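# Reseat two misplaced cartridges flat in the tray

## Task

In the partly filled tray, two cartridges are out of place: one has an end propped on the rim of its pocket and the other rests on top of neighbouring cartridges. Put each one lying flat in a pocket of that same tray with its label facing up, then release both so neither gripper holds anything at the end.

## Robot and tools

ROBOT. Two arms, left_arm and right_arm, each with six joints and a parallel gripper. Every row of numbers you send has 14 values: left_arm's six joint angles and then its opening, followed by right_arm's six joint angles and its opening. You must include both arms even when only one moves. Joint order in rows and in every per-joint list of a result is: waist, shoulder, wrist yaw, wrist roll, elbow, wrist pitch. Use this order only.

JOINT VALUES. Joint numbers are absolute target angles in radians, in the same terms as the Joint positions line. They are not offsets. Stated ranges: waist -2.618 to 3.054, shoulder 0.000 to 3.142, elbow 0.000 to 3.142, wrist pitch -1.571 to 1.571, wrist yaw -1.571 to 1.571, wrist roll -2.094 to 2.094. A real end may differ by up to 0.036 rad. A call is rejected if a target is more than 0.036 rad beyond a stated end and also farther out than the joint's last reported angle. Targets beyond the real end are clipped there, and the result may then print "joint sent to its limit". If that line is absent, it does not prove there is more travel.

OPENING. The opening is a number from -1 (closed) to +1 (fully open, 0.094 m between pads). It is an absolute setting. grip_measured reports the fingers on this same scale. To hold a part, command roughly 0.03 below its grip_measured reading; a smaller gap below grips more gently. Readings may be off by about 1 mm per gripper. Each pad pushes up to about 50 to 62 N. The fingers point along the gripper's +z axis and close along its y axis.

FRAME. Results report each gripper's end_effector_position in metres and end_effector_quat_wxyz in a common frame. The origin is on the tabletop midway between the arms, +z is up, +x points out over the table, and left_arm sits on the +y side. The reported point lies between the pads, about 1 cm short of the fingertips. It can be inaccurate, more so when the arm is stretched out. Arm names do not correspond to image sides.

TOOLS.
execute_actions(actions): a list of actions. Each action is a table of 1 to 15 rows. Each row is applied for one 1/30 s step, and if the table is short its last row repeats until 15 steps have passed. An empty list only returns the current state and images.
move(target, speed, blocking): target is one 14-number row of absolute joint angles plus openings. Every joint travels toward it in proportion, so the hands follow curves. The openings are applied at the start. speed (0.01 to 2 rad/s, default 0.5) caps the joint that has the farthest to go. A path lasts between 0.5 and 10 s and is cut short after 10 s. The move does not avoid obstacles or the other arm. With blocking=false you get a reply after 0.5 s; then use wait or stop before sending other motion. The result adds a "move:" line with the ending (done, off_target, moving, held, fault), limits=held or limits=none, and each arm's joint farthest from its target.
wait(seconds): 0 to 10 s, arms keep their last command. It returns early if a running move finishes.
stop(): brakes a running move. Fast motion needs more room to stop. Fingers keep doing what they were told.
zoom_image(camera, region): enlarges [x0, y0, x1, y1] pixels (at most 504 by 504) of one camera's latest image. Cameras: cam_head_left, cam_head_right, cam_high, cam_low (504x504), cam_left_wrist, cam_right_wrist (616x616).
finished_scene(scene): closes the current scene, given its number, after the last command has been held. It cannot be reversed. Only call it when both cartridges are seated and released.

CONTROLLER LIMITS. On each step, a joint's target is kept within a fixed lead of its measured angle: waist 0.202, shoulder 0.258, elbow 0.238, wrist pitch 0.573, wrist yaw and roll 0.522 rad. If the targets would move a hand more than 70 mm away, they are scaled back. As a result, long moves take several actions, and an unfinished motion may need to be sent again. The Joint targets line shows what the joints are being driven to at the moment. Resend those values to keep a joint still. "joint command not followed" or HELD step entries mean the clearance check changed or blocked that arm's targets. Step readings in execute_actions results list joint angles at some steps.

RESULT LINES. Joint positions and Joint velocities give each arm's joints followed by the finger gap in metres. Joint torques are total drive outputs, not zero in free air, with a fixed offset, scale and noise. They are only a rough indication of contact.

HAZARDS. Nothing may leave the table. Keep the arms apart and never let them press on each other. Approach slowly near contact: faster moves and targets placed farther beyond a contact push harder. Avoid dropping, slipping or slamming parts. External tugs on a held part or nudges to loose items can happen, so check images after each step. The simulation keeps running while you deliberate, and the arms hold the last command. Holding loads heats motors: MOTOR HOT appears at 75 °C. At 90 °C that arm halts for 10 s. At 100 °C it goes limp and drops until it cools. These are reported as OVER-TEMPERATURE FAULT. Do not hold parts aloft longer than needed.

Each tool is called as name(argument=value, ...), one argument or row to a line, values as JSON.

## Session

execute_actions(
  actions=[],
)

Scene clock: 0.00 s.
left_arm: end_effector_position=(+0.3620, +0.4896, +0.1715) grip_measured=+1.000 end_effector_quat_wxyz=(-0.098, +0.516, +0.720, +0.454) | right_arm: end_effector_position=(+0.2318, -0.1372, +0.2384) grip_measured=+1.000 end_effector_quat_wxyz=(-0.536, +0.795, -0.274, +0.076)
Joint names: [waist, shoulder, wrist yaw, wrist roll, elbow, wrist pitch]
Joint positions: left_arm=[ 0.019  1.383 -0.85   1.5    0.965 -0.62   0.094] | right_arm=[ 0.004  0.988 -0.904 -1.997  0.829 -0.575  0.094]
Joint velocities: left_arm=[ 0.007 -0.012  0.007 -0.007 -0.007 -0.022  0.   ] | right_arm=[ 0.007  0.007  0.037 -0.139 -0.002  0.037  0.   ]
Joint torques (N m, as the arm reports them, + toward a larger angle): no reading
Joint targets: left_arm=[0.019 1.371 -0.859 1.495 0.978 -0.615] | right_arm=[0.004 0.983 -0.917 -1.988 0.834 -0.591]

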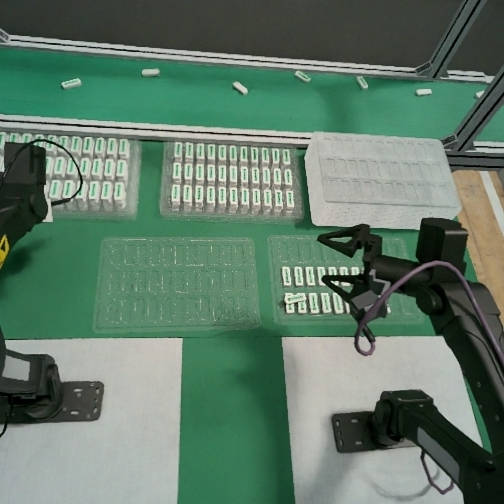

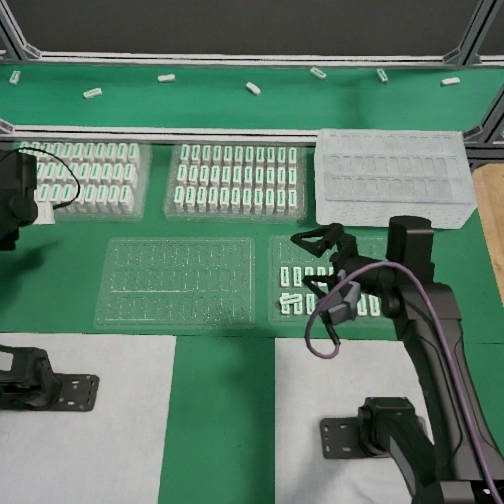

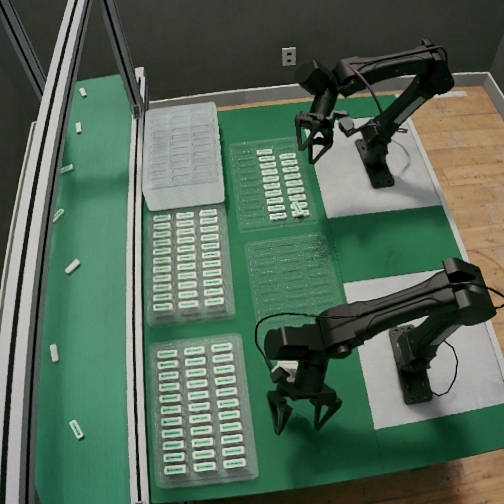

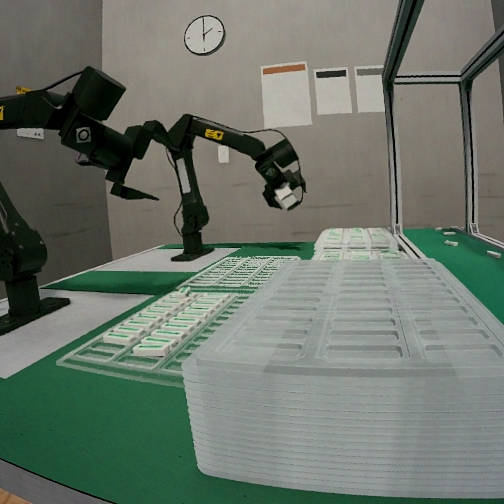

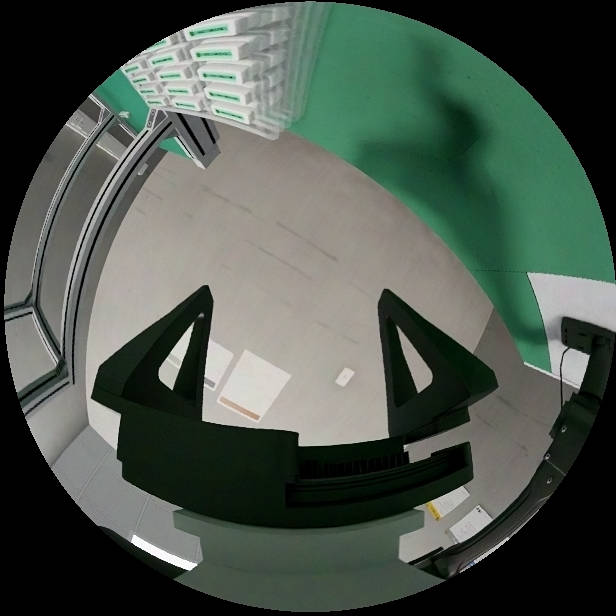

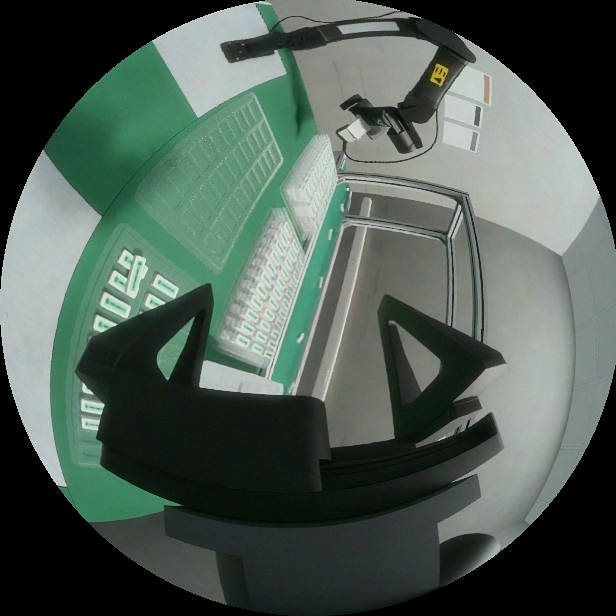

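zoom_image(
  camera="cam_high",
  region=[220,130,330,240],
)

move(
  target=[0.019,1.371,-0.859,1.495,0.978,-0.615,1,0.5,1.755,0,-1.28,1.225,-1.03,-0.25],
  speed=0.6,
)

Region (220, 130, 330, 240) of cam_high's 504x504 image, scaled by 4.582, with more detail than that image has.

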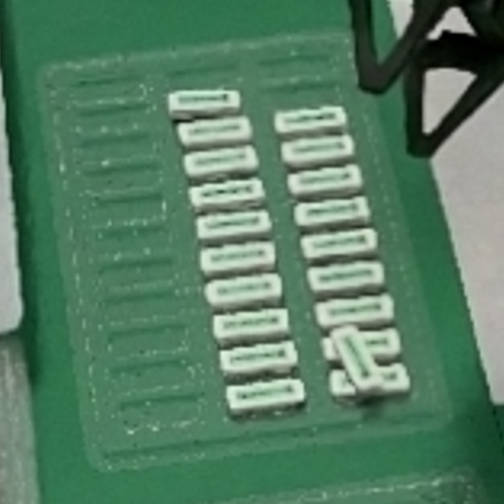

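Scene clock: 3.00 s.
left_arm: end_effector_position=(+0.3621, +0.4894, +0.1713) grip_measured=+1.000 end_effector_quat_wxyz=(-0.097, +0.517, +0.720, +0.454) | right_arm: end_effector_position=(+0.2433, -0.1315, +0.0527) grip_measured=-0.248 end_effector_quat_wxyz=(-0.003, +0.794, -0.608, +0.001)
Joint names: [waist, shoulder, wrist yaw, wrist roll, elbow, wrist pitch]
Joint positions: left_arm=[ 0.019  1.383 -0.849  1.5    0.965 -0.62   0.094] | right_arm=[ 0.494  1.75  -0.    -1.288  1.199 -1.013  0.035]
Joint velocities: left_arm=[-0.042 -0.007 -0.037  0.022  0.002 -0.022  0.   ] | right_arm=[-0.002  0.007 -0.066  0.022 -0.007 -0.022  0.   ]
Joint torques (N m, as the arm reports them, + toward a larger angle): left_arm=[-0.02 -5.36 -0.41 -0.07  6.91  1.04] | right_arm=[ 0.57 -8.45 -0.05  0.1   9.36  0.24]
Joint targets: left_arm=[0.019 1.371 -0.859 1.495 0.978 -0.615] | right_arm=[0.500 1.755 0.000 -1.280 1.225 -1.030]
move: off_target (right_arm); limits=none; left_arm: farthest joint: the elbow, 0.013 radians from its target (0.013 radians at the start); right_arm: farthest joint: the elbow, 0.026 radians from its target (0.396 radians at the start)

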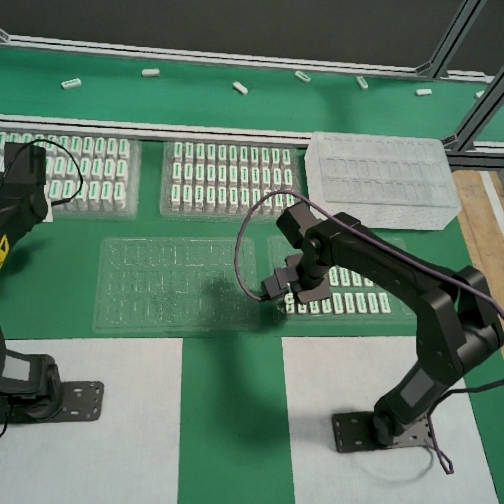

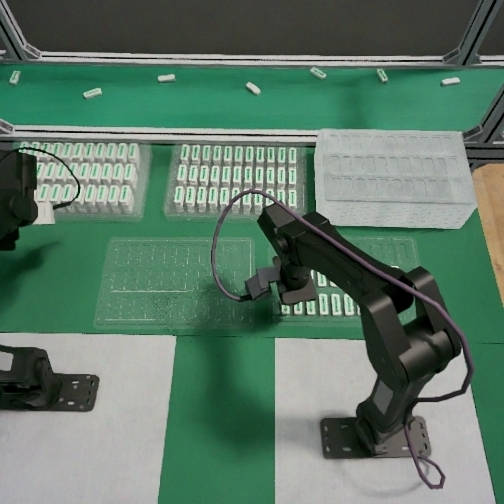

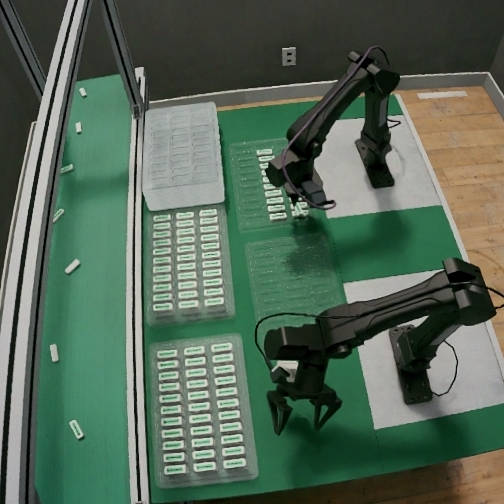

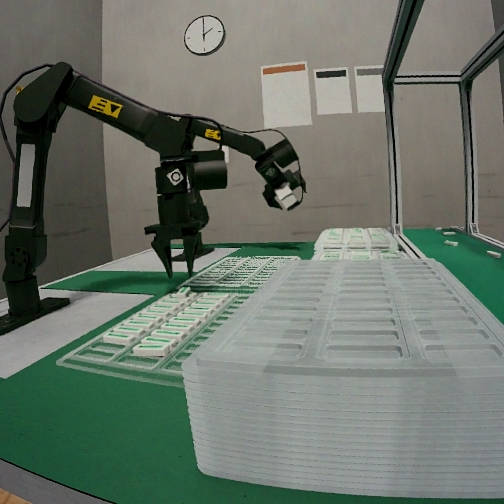

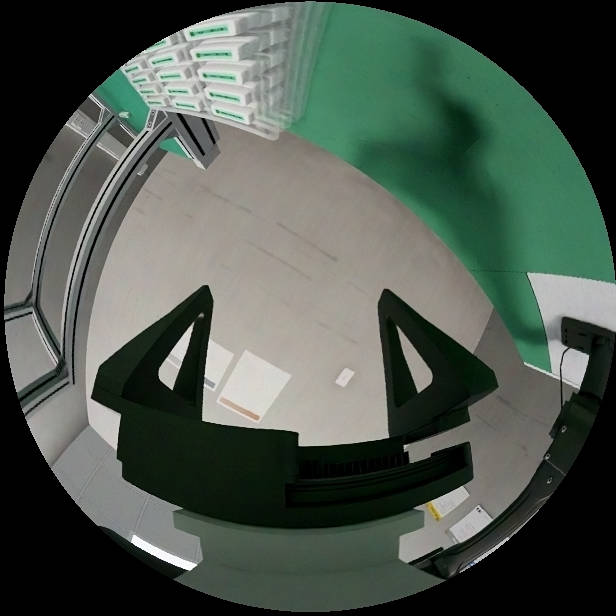

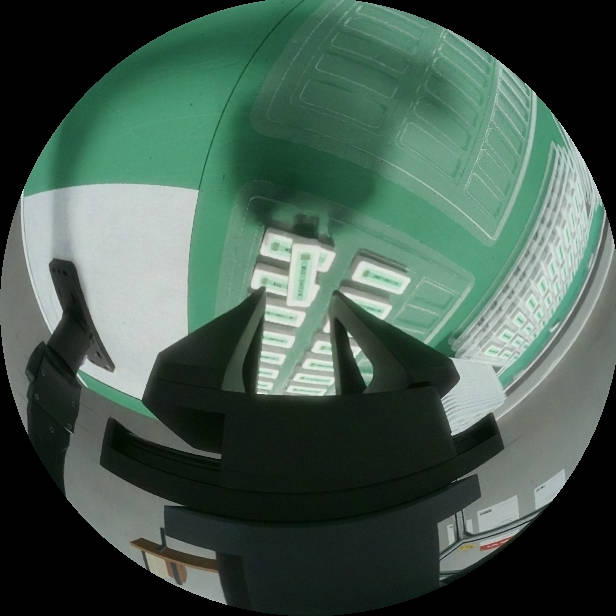

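move(
  target=[0.019,1.371,-0.859,1.495,0.978,-0.615,1,0.465,1.78,0,1.88,1.155,-0.945,-0.2],
  speed=1.4,
)

Scene clock: 6.90 s.
left_arm: end_effector_position=(+0.3622, +0.4892, +0.1711) grip_measured=+1.000 end_effector_quat_wxyz=(-0.097, +0.517, +0.720, +0.453) | right_arm: end_effector_position=(+0.2503, -0.1339, +0.0414) grip_measured=-0.202 end_effector_quat_wxyz=(+0.005, +0.623, +0.782, +0.012)
Joint names: [waist, shoulder, wrist yaw, wrist roll, elbow, wrist pitch]
Joint positions: left_arm=[ 0.019  1.383 -0.847  1.5    0.965 -0.62   0.094] | right_arm=[ 0.476  1.764 -0.     1.873  1.168 -0.948  0.038]
Joint velocities: left_arm=[-0.027 -0.032  0.081  0.095 -0.017 -0.081  0.   ] | right_arm=[ 0.002 -0.007 -0.051 -0.095 -0.002  0.007 -0.001]
Joint torques (N m, as the arm reports them, + toward a larger angle): left_arm=[-0.02 -5.35 -0.43 -0.06  6.91  1.04] | right_arm=[-0.9  -7.63 -0.03  0.1   5.79  0.48]
Joint targets: left_arm=[0.019 1.371 -0.859 1.495 0.978 -0.615] | right_arm=[0.465 1.780 0.000 1.880 1.155 -0.945]
move: done; limits=none; left_arm: farthest joint: the elbow, 0.013 radians from its target (0.013 radians at the start); right_arm: farthest joint: the shoulder, 0.016 radians from its target (0.030 radians at the start)

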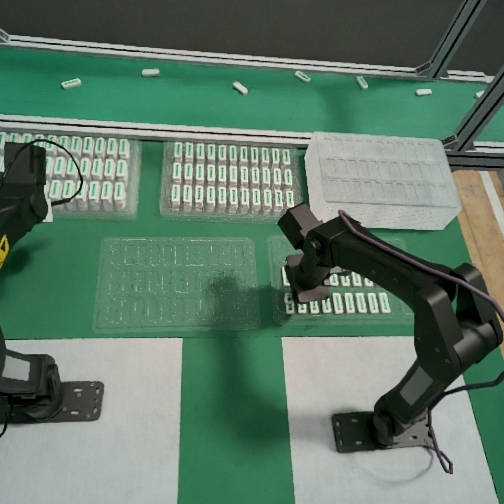

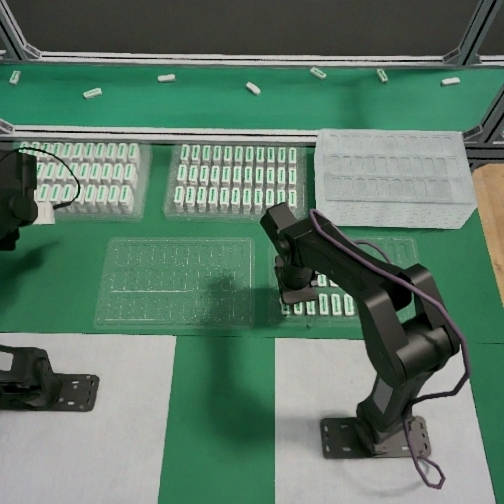

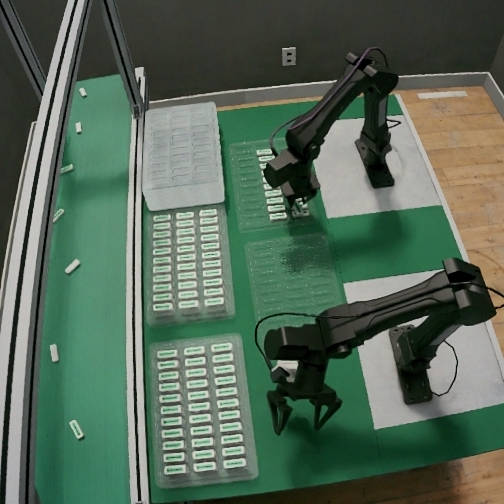

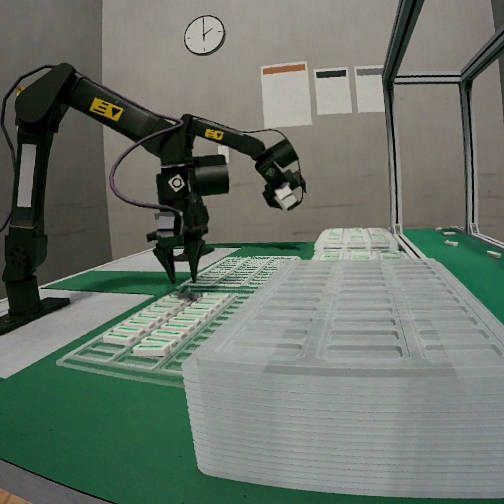

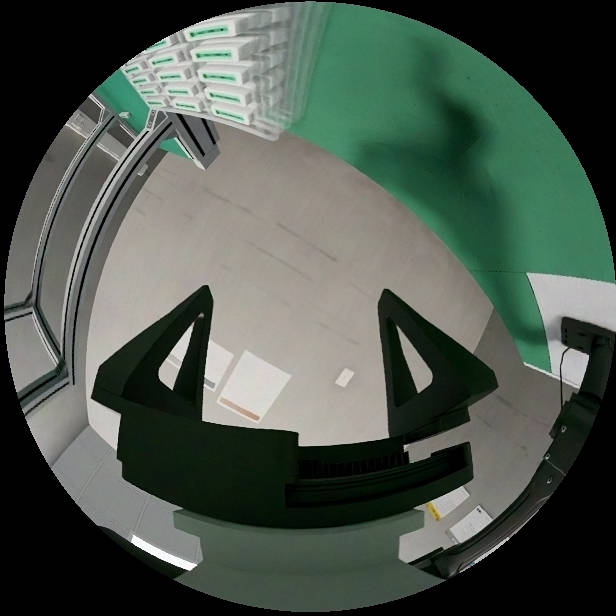

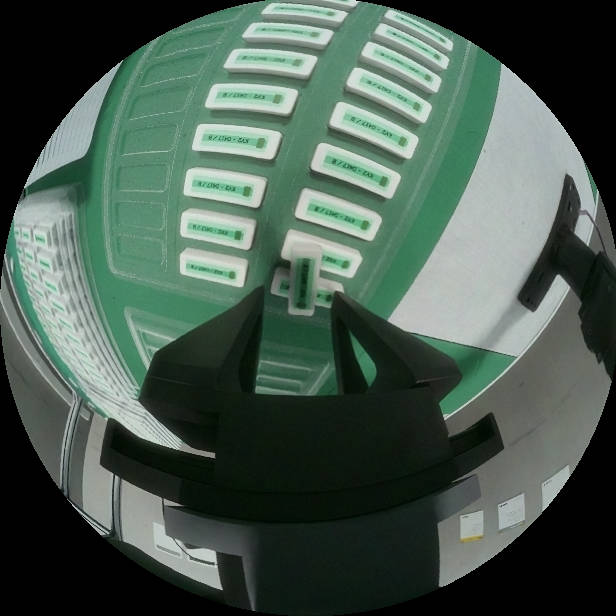

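move(
  target=[0.019,1.371,-0.859,1.495,0.978,-0.615,1,0.47,1.815,0,1.88,1.12,-0.887,-0.2],
  speed=0.1,
)

move(
  target=[0.019,1.371,-0.859,1.495,0.978,-0.615,1,0.47,1.81,0,1.88,1.125,-0.887,-0.71],
)

Scene clock: 8.43 s.
left_arm: end_effector_position=(+0.3623, +0.4891, +0.1710) grip_measured=+1.000 end_effector_quat_wxyz=(-0.096, +0.517, +0.720, +0.453) | right_arm: end_effector_position=(+0.2490, -0.1346, +0.0215) grip_measured=-0.202 end_effector_quat_wxyz=(+0.001, +0.623, +0.782, +0.004)
Joint names: [waist, shoulder, wrist yaw, wrist roll, elbow, wrist pitch]
Joint positions: left_arm=[ 0.019  1.383 -0.846  1.5    0.965 -0.62   0.094] | right_arm=[ 0.476  1.804 -0.001  1.873  1.132 -0.891  0.038]
Joint velocities: left_arm=[ 0.002  0.002 -0.037 -0.037 -0.017  0.066  0.   ] | right_arm=[ 0.002 -0.007  0.007  0.022 -0.007  0.051 -0.   ]
Joint torques (N m, as the arm reports them, + toward a larger angle): left_arm=[-0.02 -5.35 -0.43 -0.07  6.92  1.04] | right_arm=[-0.46 -8.21 -0.03  0.08  5.67  0.44]
Joint targets: left_arm=[0.019 1.371 -0.859 1.495 0.978 -0.615] | right_arm=[0.470 1.815 -0.000 1.880 1.120 -0.887]
move: done; limits=none; left_arm: farthest joint: the elbow, 0.013 radians from its target (0.013 radians at the start); right_arm: farthest joint: the elbow, 0.012 radians from its target (0.048 radians at the start)

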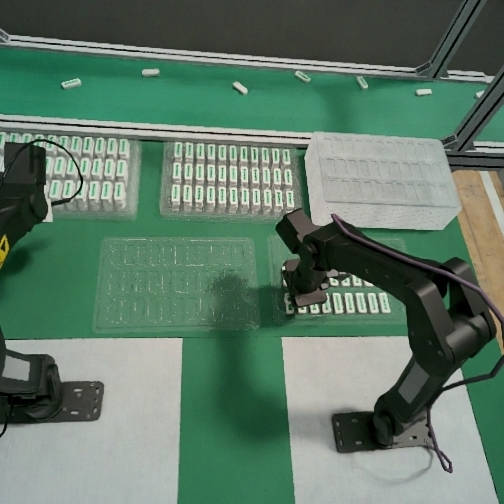

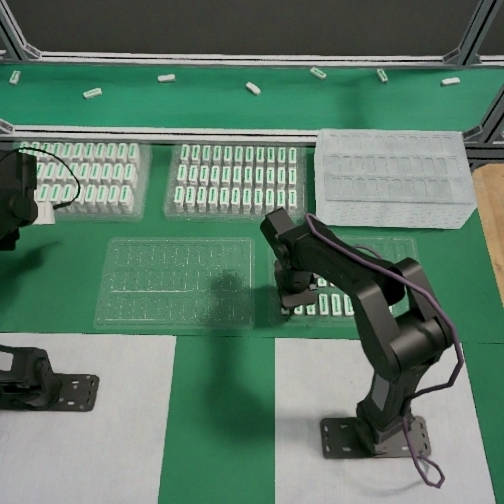

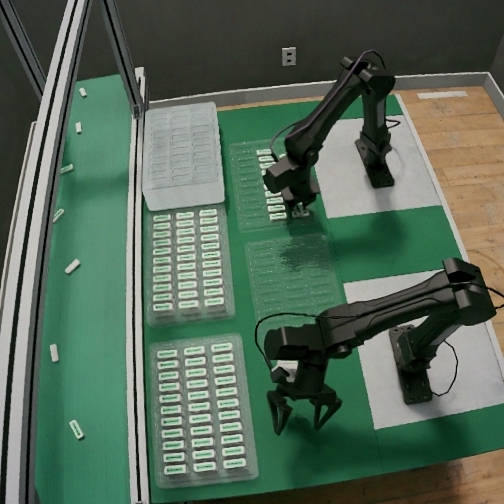

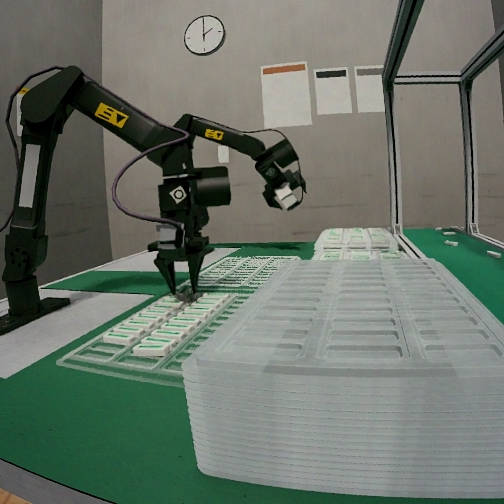

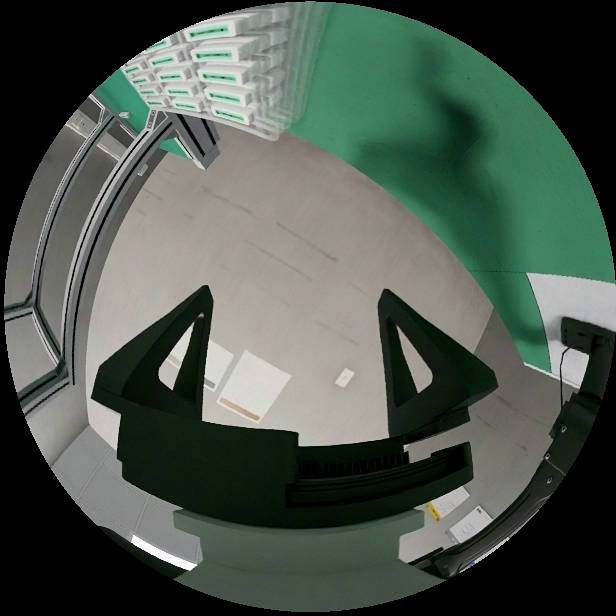

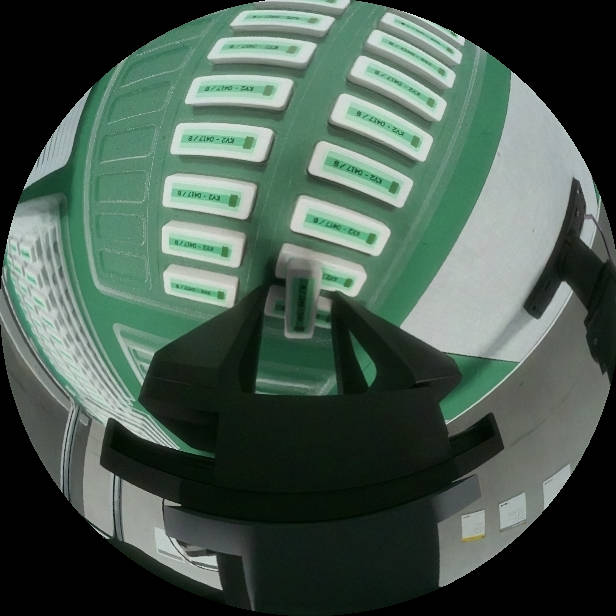

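Scene clock: 9.13 s.
left_arm: end_effector_position=(+0.3623, +0.4890, +0.1709) grip_measured=+1.000 end_effector_quat_wxyz=(-0.096, +0.517, +0.720, +0.453) | right_arm: end_effector_position=(+0.2490, -0.1345, +0.0215) grip_measured=-0.669 end_effector_quat_wxyz=(+0.001, +0.623, +0.782, +0.004)
Joint names: [waist, shoulder, wrist yaw, wrist roll, elbow, wrist pitch]
Joint positions: left_arm=[ 0.019  1.383 -0.846  1.5    0.965 -0.62   0.094] | right_arm=[ 0.476  1.804 -0.001  1.873  1.132 -0.89   0.016]
Joint velocities: left_arm=[ 0.007 -0.012 -0.051 -0.081 -0.007  0.022  0.   ] | right_arm=[-0.007 -0.002 -0.022 -0.037 -0.017 -0.037 -0.001]
Joint torques (N m, as the arm reports them, + toward a larger angle): left_arm=[-0.02 -5.36 -0.44 -0.06  6.9   1.04] | right_arm=[-0.45 -8.66 -0.03  0.09  6.13  0.45]
Joint targets: left_arm=[0.019 1.371 -0.859 1.495 0.978 -0.615] | right_arm=[0.470 1.810 -0.000 1.880 1.125 -0.887]
move: done; limits=none; left_arm: farthest joint: the elbow, 0.013 radians from its target (0.013 radians at the start); right_arm: farthest joint: the elbow, 0.007 radians from its target (0.007 radians at the start)

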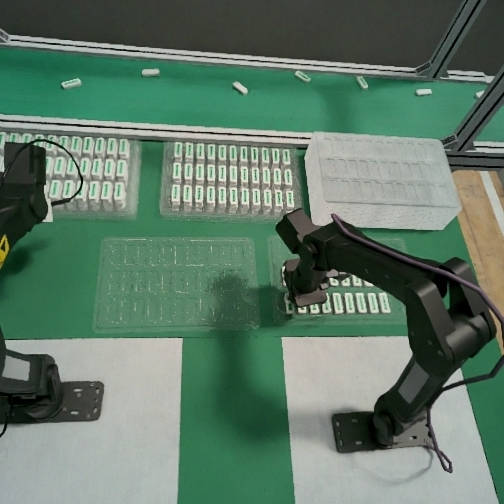

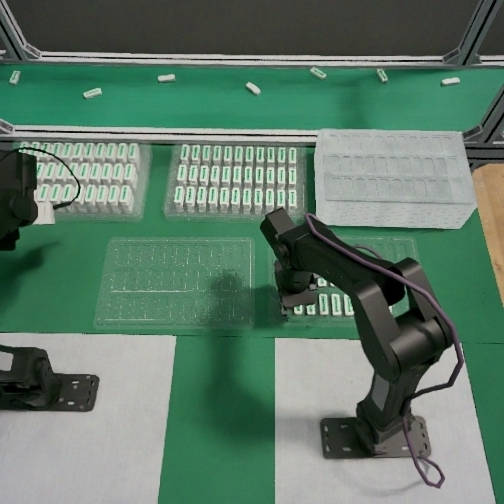

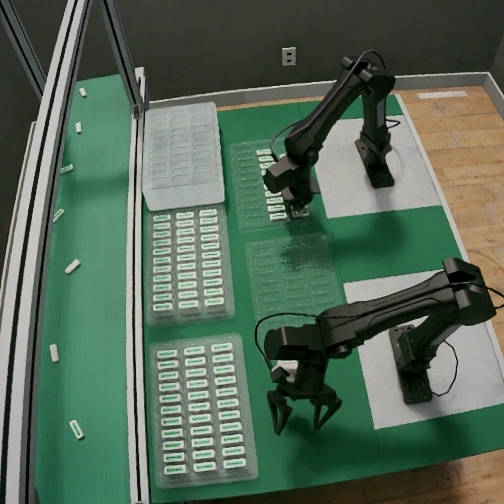

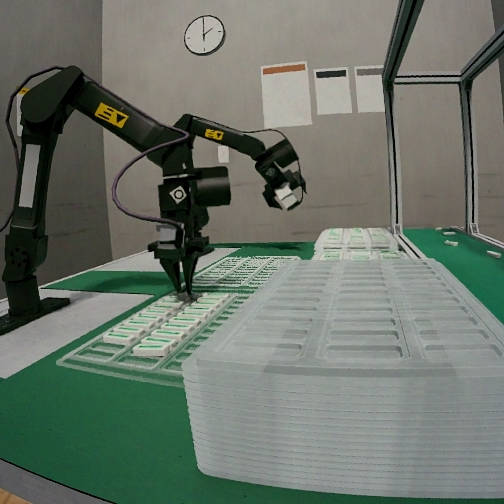

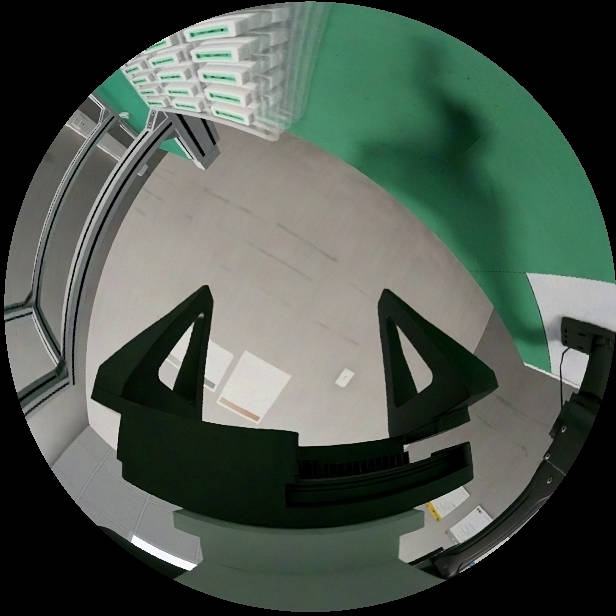

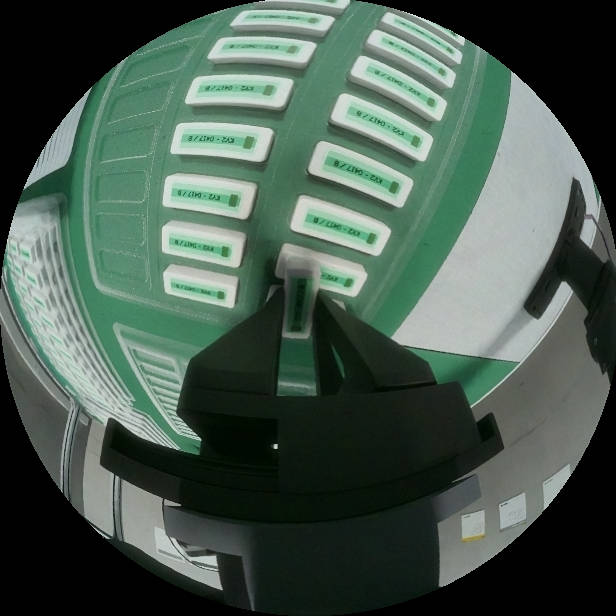

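move(
  target=[0.019,1.371,-0.859,1.495,0.978,-0.615,1,0.47,1.70,0,1.88,1.125,-0.99,-0.71],
  speed=0.25,
)

move(
  target=[0.019,1.371,-0.859,1.495,0.978,-0.615,1,-0.424,1.668,0,-0.34,1.044,-0.92,-0.71],
  speed=1.0,
)

zoom_image(
  camera="cam_right_wrist",
  region=[160,100,440,380],
)

Scene clock: 11.80 s.
left_arm: end_effector_position=(+0.3624, +0.4890, +0.1709) grip_measured=+1.000 end_effector_quat_wxyz=(-0.096, +0.517, +0.720, +0.453) | right_arm: end_effector_position=(+0.2385, -0.1406, +0.0461) grip_measured=-0.669 end_effector_quat_wxyz=(+0.002, +0.623, +0.782, +0.008)
Joint names: [waist, shoulder, wrist yaw, wrist roll, elbow, wrist pitch]
Joint positions: left_arm=[ 0.019  1.383 -0.845  1.5    0.965 -0.62   0.094] | right_arm=[ 0.476  1.717 -0.001  1.873  1.132 -0.969  0.016]
Joint velocities: left_arm=[-0.022 -0.027 -0.066  0.007 -0.007 -0.037  0.   ] | right_arm=[-0.017  0.007 -0.081 -0.022 -0.007 -0.022  0.001]
Joint torques (N m, as the arm reports them, + toward a larger angle): left_arm=[-0.03 -5.35 -0.44 -0.07  6.91  1.04] | right_arm=[-0.43 -9.78 -0.02  0.1   6.33  0.23]
Joint targets: left_arm=[0.019 1.371 -0.859 1.495 0.978 -0.615] | right_arm=[0.470 1.700 -0.000 1.880 1.125 -0.990]
move: off_target (right_arm); limits=none; left_arm: farthest joint: the wrist yaw, 0.014 radians from its target (0.013 radians at the start); right_arm: farthest joint: the wrist pitch, 0.021 radians from its target (0.100 radians at the start)

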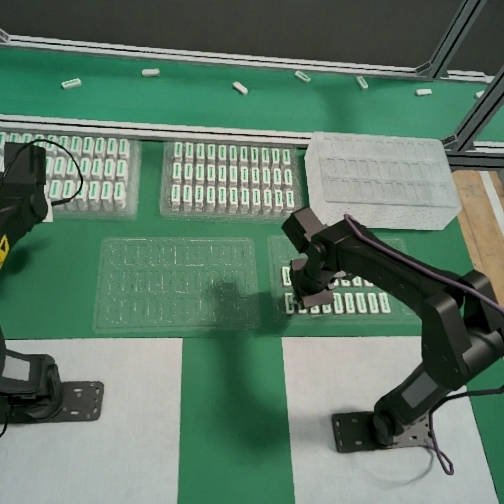

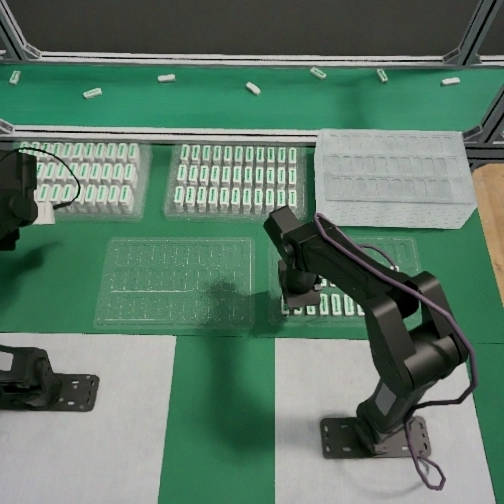

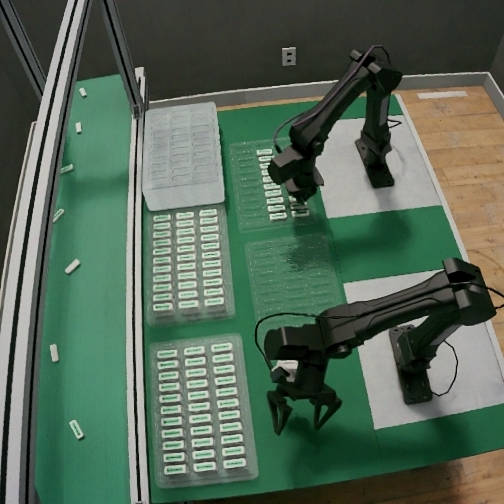

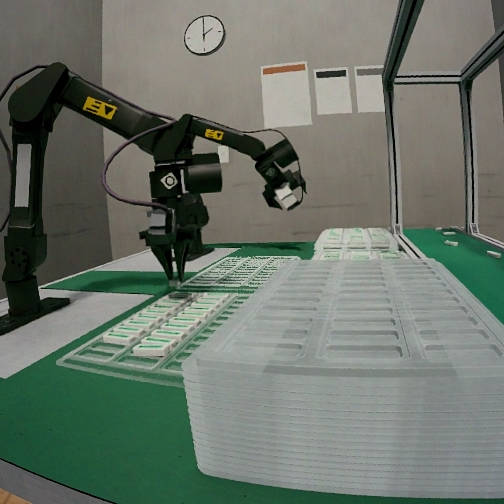

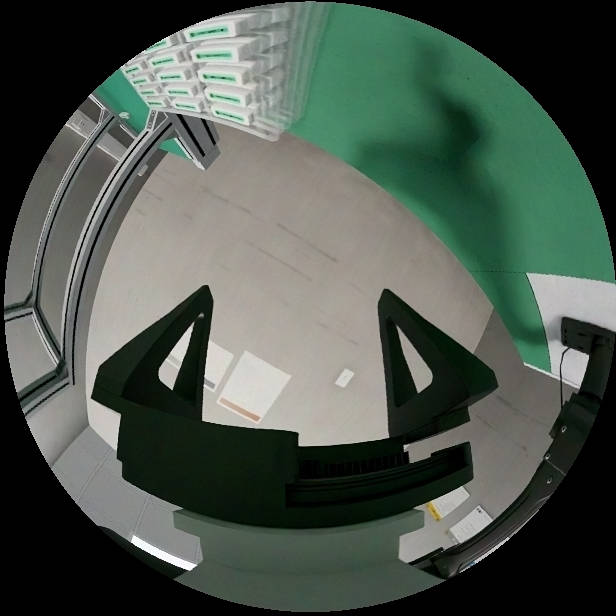

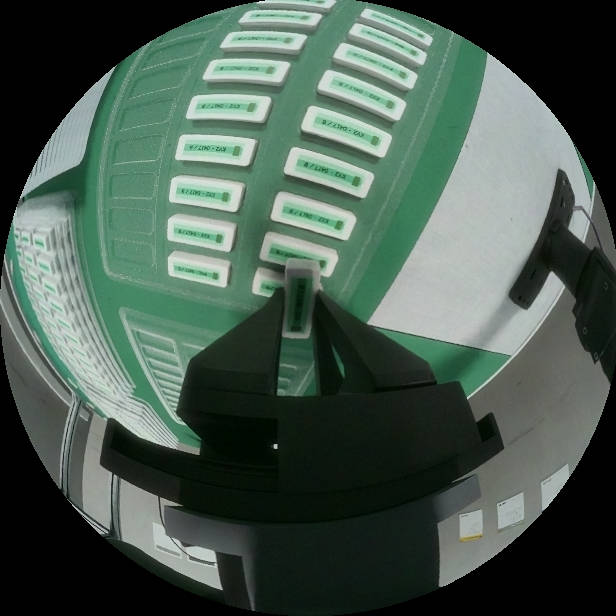

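Scene clock: 14.97 s.
left_arm: end_effector_position=(+0.3624, +0.4889, +0.1708) grip_measured=+1.000 end_effector_quat_wxyz=(-0.096, +0.517, +0.720, +0.453) | right_arm: end_effector_position=(+0.2464, -0.3928, +0.0346) grip_measured=-0.669 end_effector_quat_wxyz=(+0.000, +0.016, +1.000, +0.002)
Joint names: [waist, shoulder, wrist yaw, wrist roll, elbow, wrist pitch]
Joint positions: left_arm=[ 0.019  1.383 -0.845  1.5    0.965 -0.62   0.094] | right_arm=[-0.417  1.694 -0.003 -0.332  1.056 -0.934  0.016]
Joint velocities: left_arm=[ 0.022 -0.002 -0.022 -0.037 -0.002  0.022  0.   ] | right_arm=[ 0.007  0.002  0.022 -0.037 -0.002 -0.11  -0.001]
Joint torques (N m, as the arm reports them, + toward a larger angle): left_arm=[-0.02 -5.36 -0.45 -0.07  6.91  1.04] | right_arm=[ -0.57 -10.08  -0.01  -0.03   5.75   0.53]
Joint targets: left_arm=[0.019 1.371 -0.859 1.495 0.978 -0.615] | right_arm=[-0.424 1.668 0.000 -0.340 1.044 -0.920]
move: off_target (right_arm); limits=none; left_arm: farthest joint: the wrist yaw, 0.014 radians from its target (0.014 radians at the start); right_arm: farthest joint: the shoulder, 0.026 radians from its target (0.049 radians at the start)

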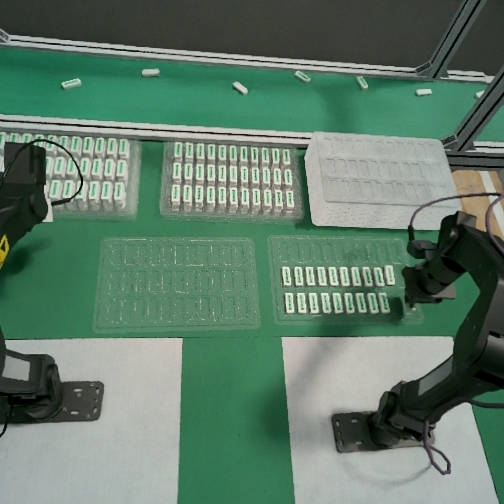

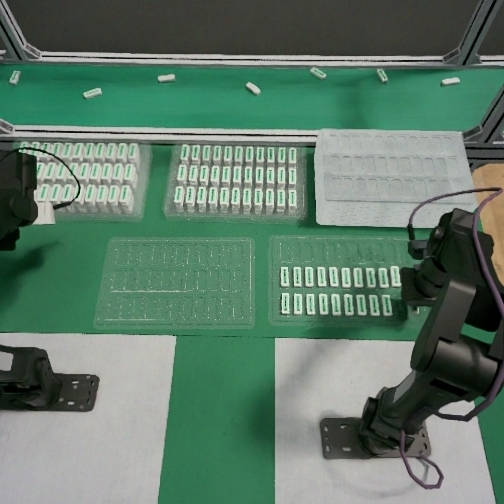

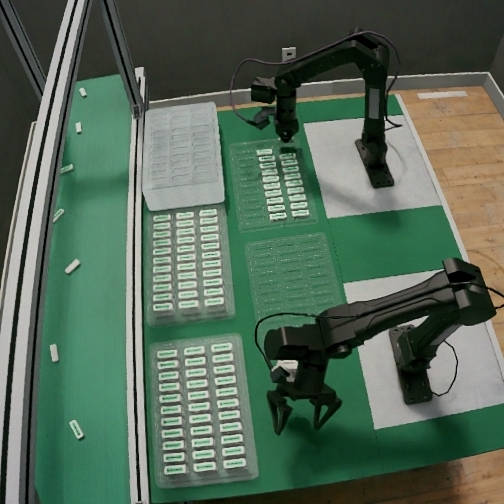

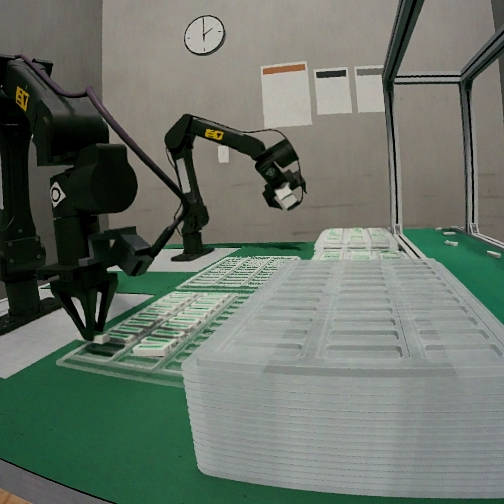

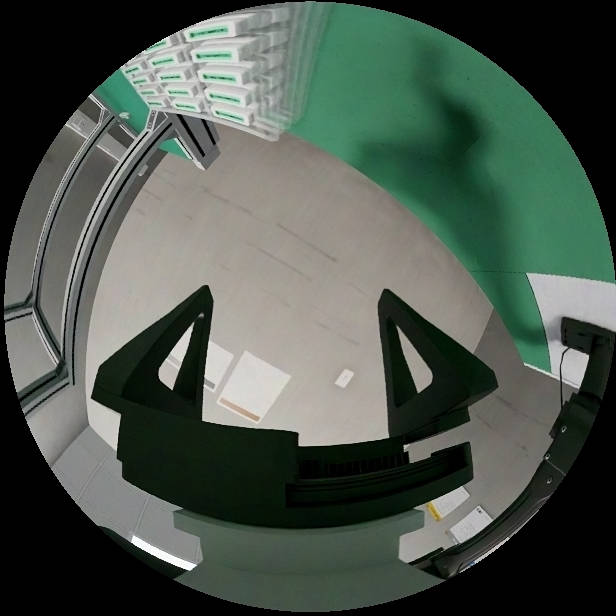

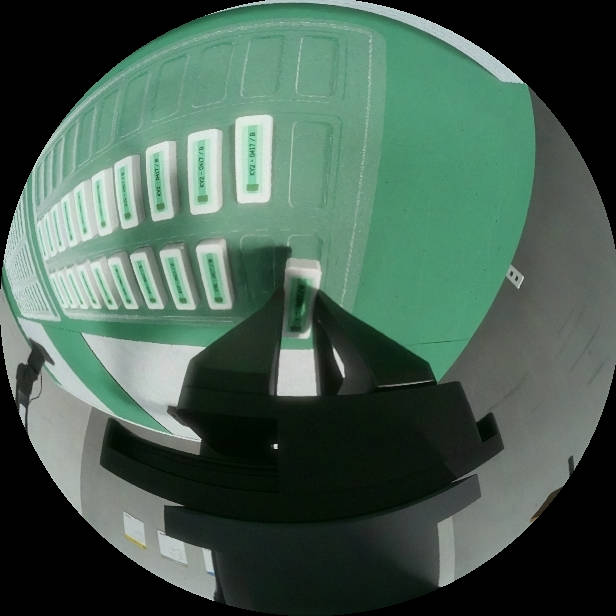

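Region (160, 100, 440, 380) of cam_right_wrist's 616x616 image, scaled by 1.800, with more detail than that image has.

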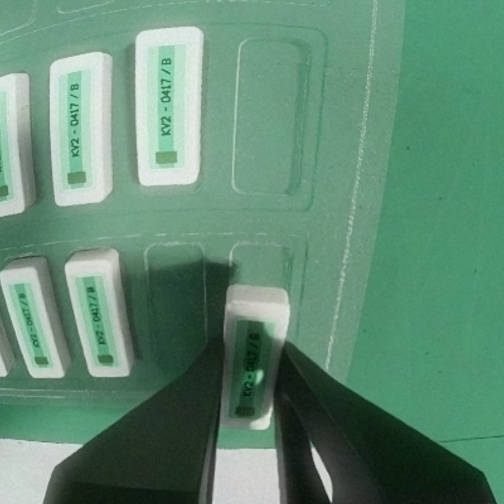

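move(
  target=[0.019,1.371,-0.859,1.495,0.978,-0.615,1,-0.42,1.744,0,-0.34,1.024,-0.86,-0.71],
  speed=0.1,
)

zoom_image(
  camera="cam_right_wrist",
  region=[200,180,400,380],
)

Scene clock: 16.63 s.
left_arm: end_effector_position=(+0.3624, +0.4889, +0.1708) grip_measured=+1.000 end_effector_quat_wxyz=(-0.096, +0.517, +0.720, +0.453) | right_arm: end_effector_position=(+0.2498, -0.3941, +0.0192) grip_measured=-0.669 end_effector_quat_wxyz=(-0.001, +0.016, +1.000, +0.002)
Joint names: [waist, shoulder, wrist yaw, wrist roll, elbow, wrist pitch]
Joint positions: left_arm=[ 0.019  1.383 -0.845  1.5    0.965 -0.62   0.094] | right_arm=[-0.417  1.733 -0.003 -0.333  1.035 -0.875  0.016]
Joint velocities: left_arm=[-0.007 -0.002  0.022 -0.051 -0.002 -0.037  0.   ] | right_arm=[ 0.002  0.007  0.037  0.051 -0.017  0.051  0.001]
Joint torques (N m, as the arm reports them, + toward a larger angle): left_arm=[-0.02 -5.35 -0.44 -0.07  6.91  1.04] | right_arm=[-0.19 -7.41  0.   -0.06  5.67  0.56]
Joint targets: left_arm=[0.019 1.371 -0.859 1.495 0.978 -0.615] | right_arm=[-0.420 1.744 -0.000 -0.340 1.024 -0.860]
move: done; limits=none; left_arm: farthest joint: the wrist yaw, 0.014 radians from its target (0.014 radians at the start); right_arm: farthest joint: the wrist pitch, 0.015 radians from its target (0.074 radians at the start)

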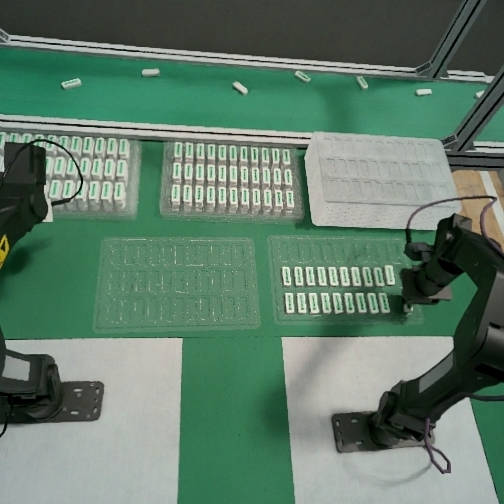

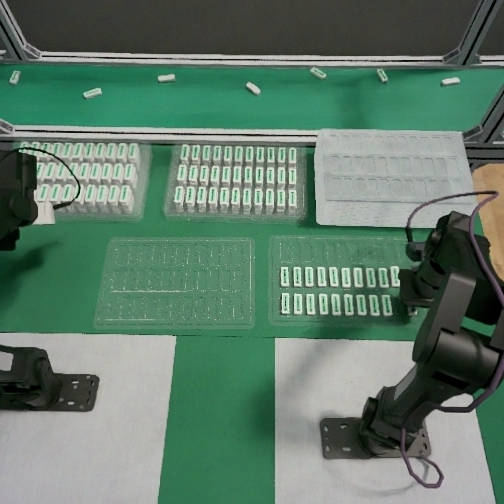

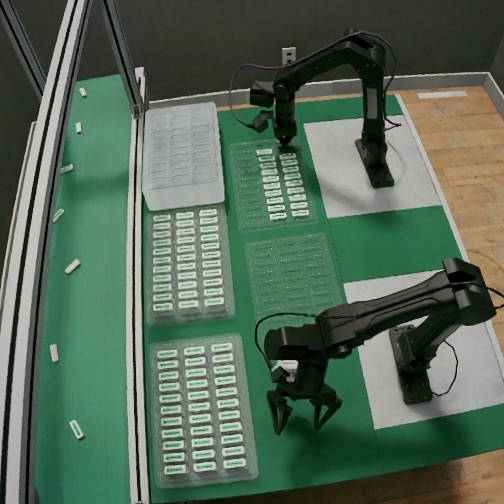

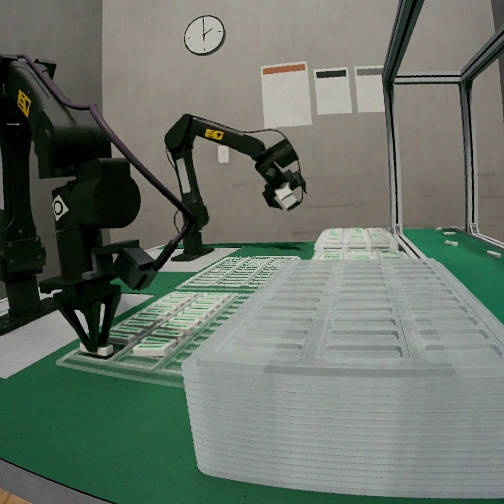

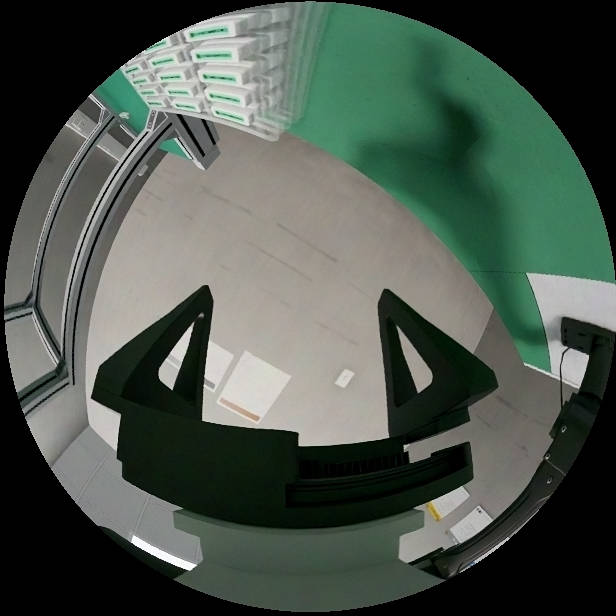

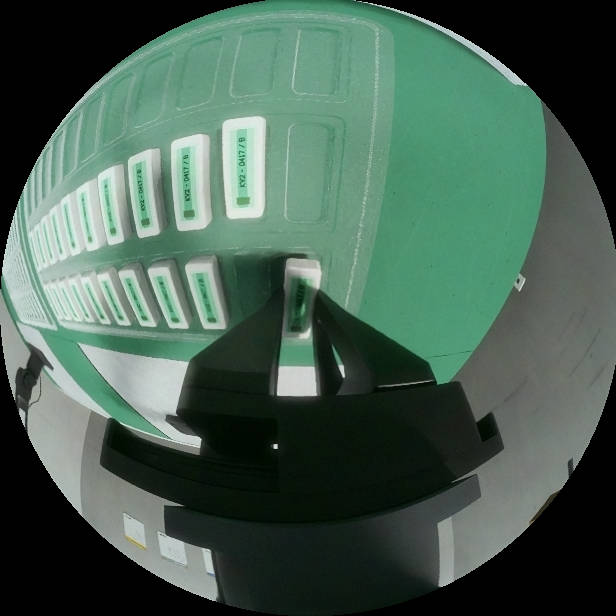

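Region (200, 180, 400, 380) of cam_right_wrist's 616x616 image, scaled by 2.520, with more detail than that image has.

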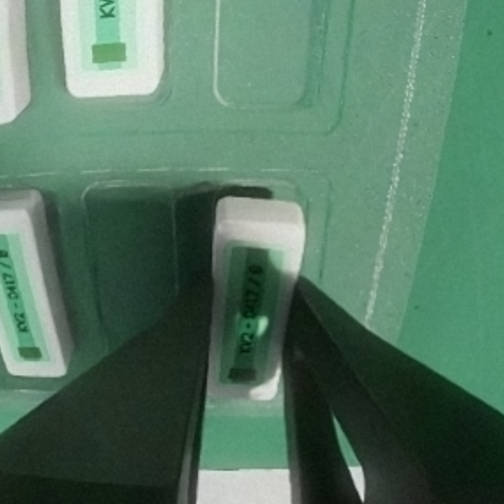

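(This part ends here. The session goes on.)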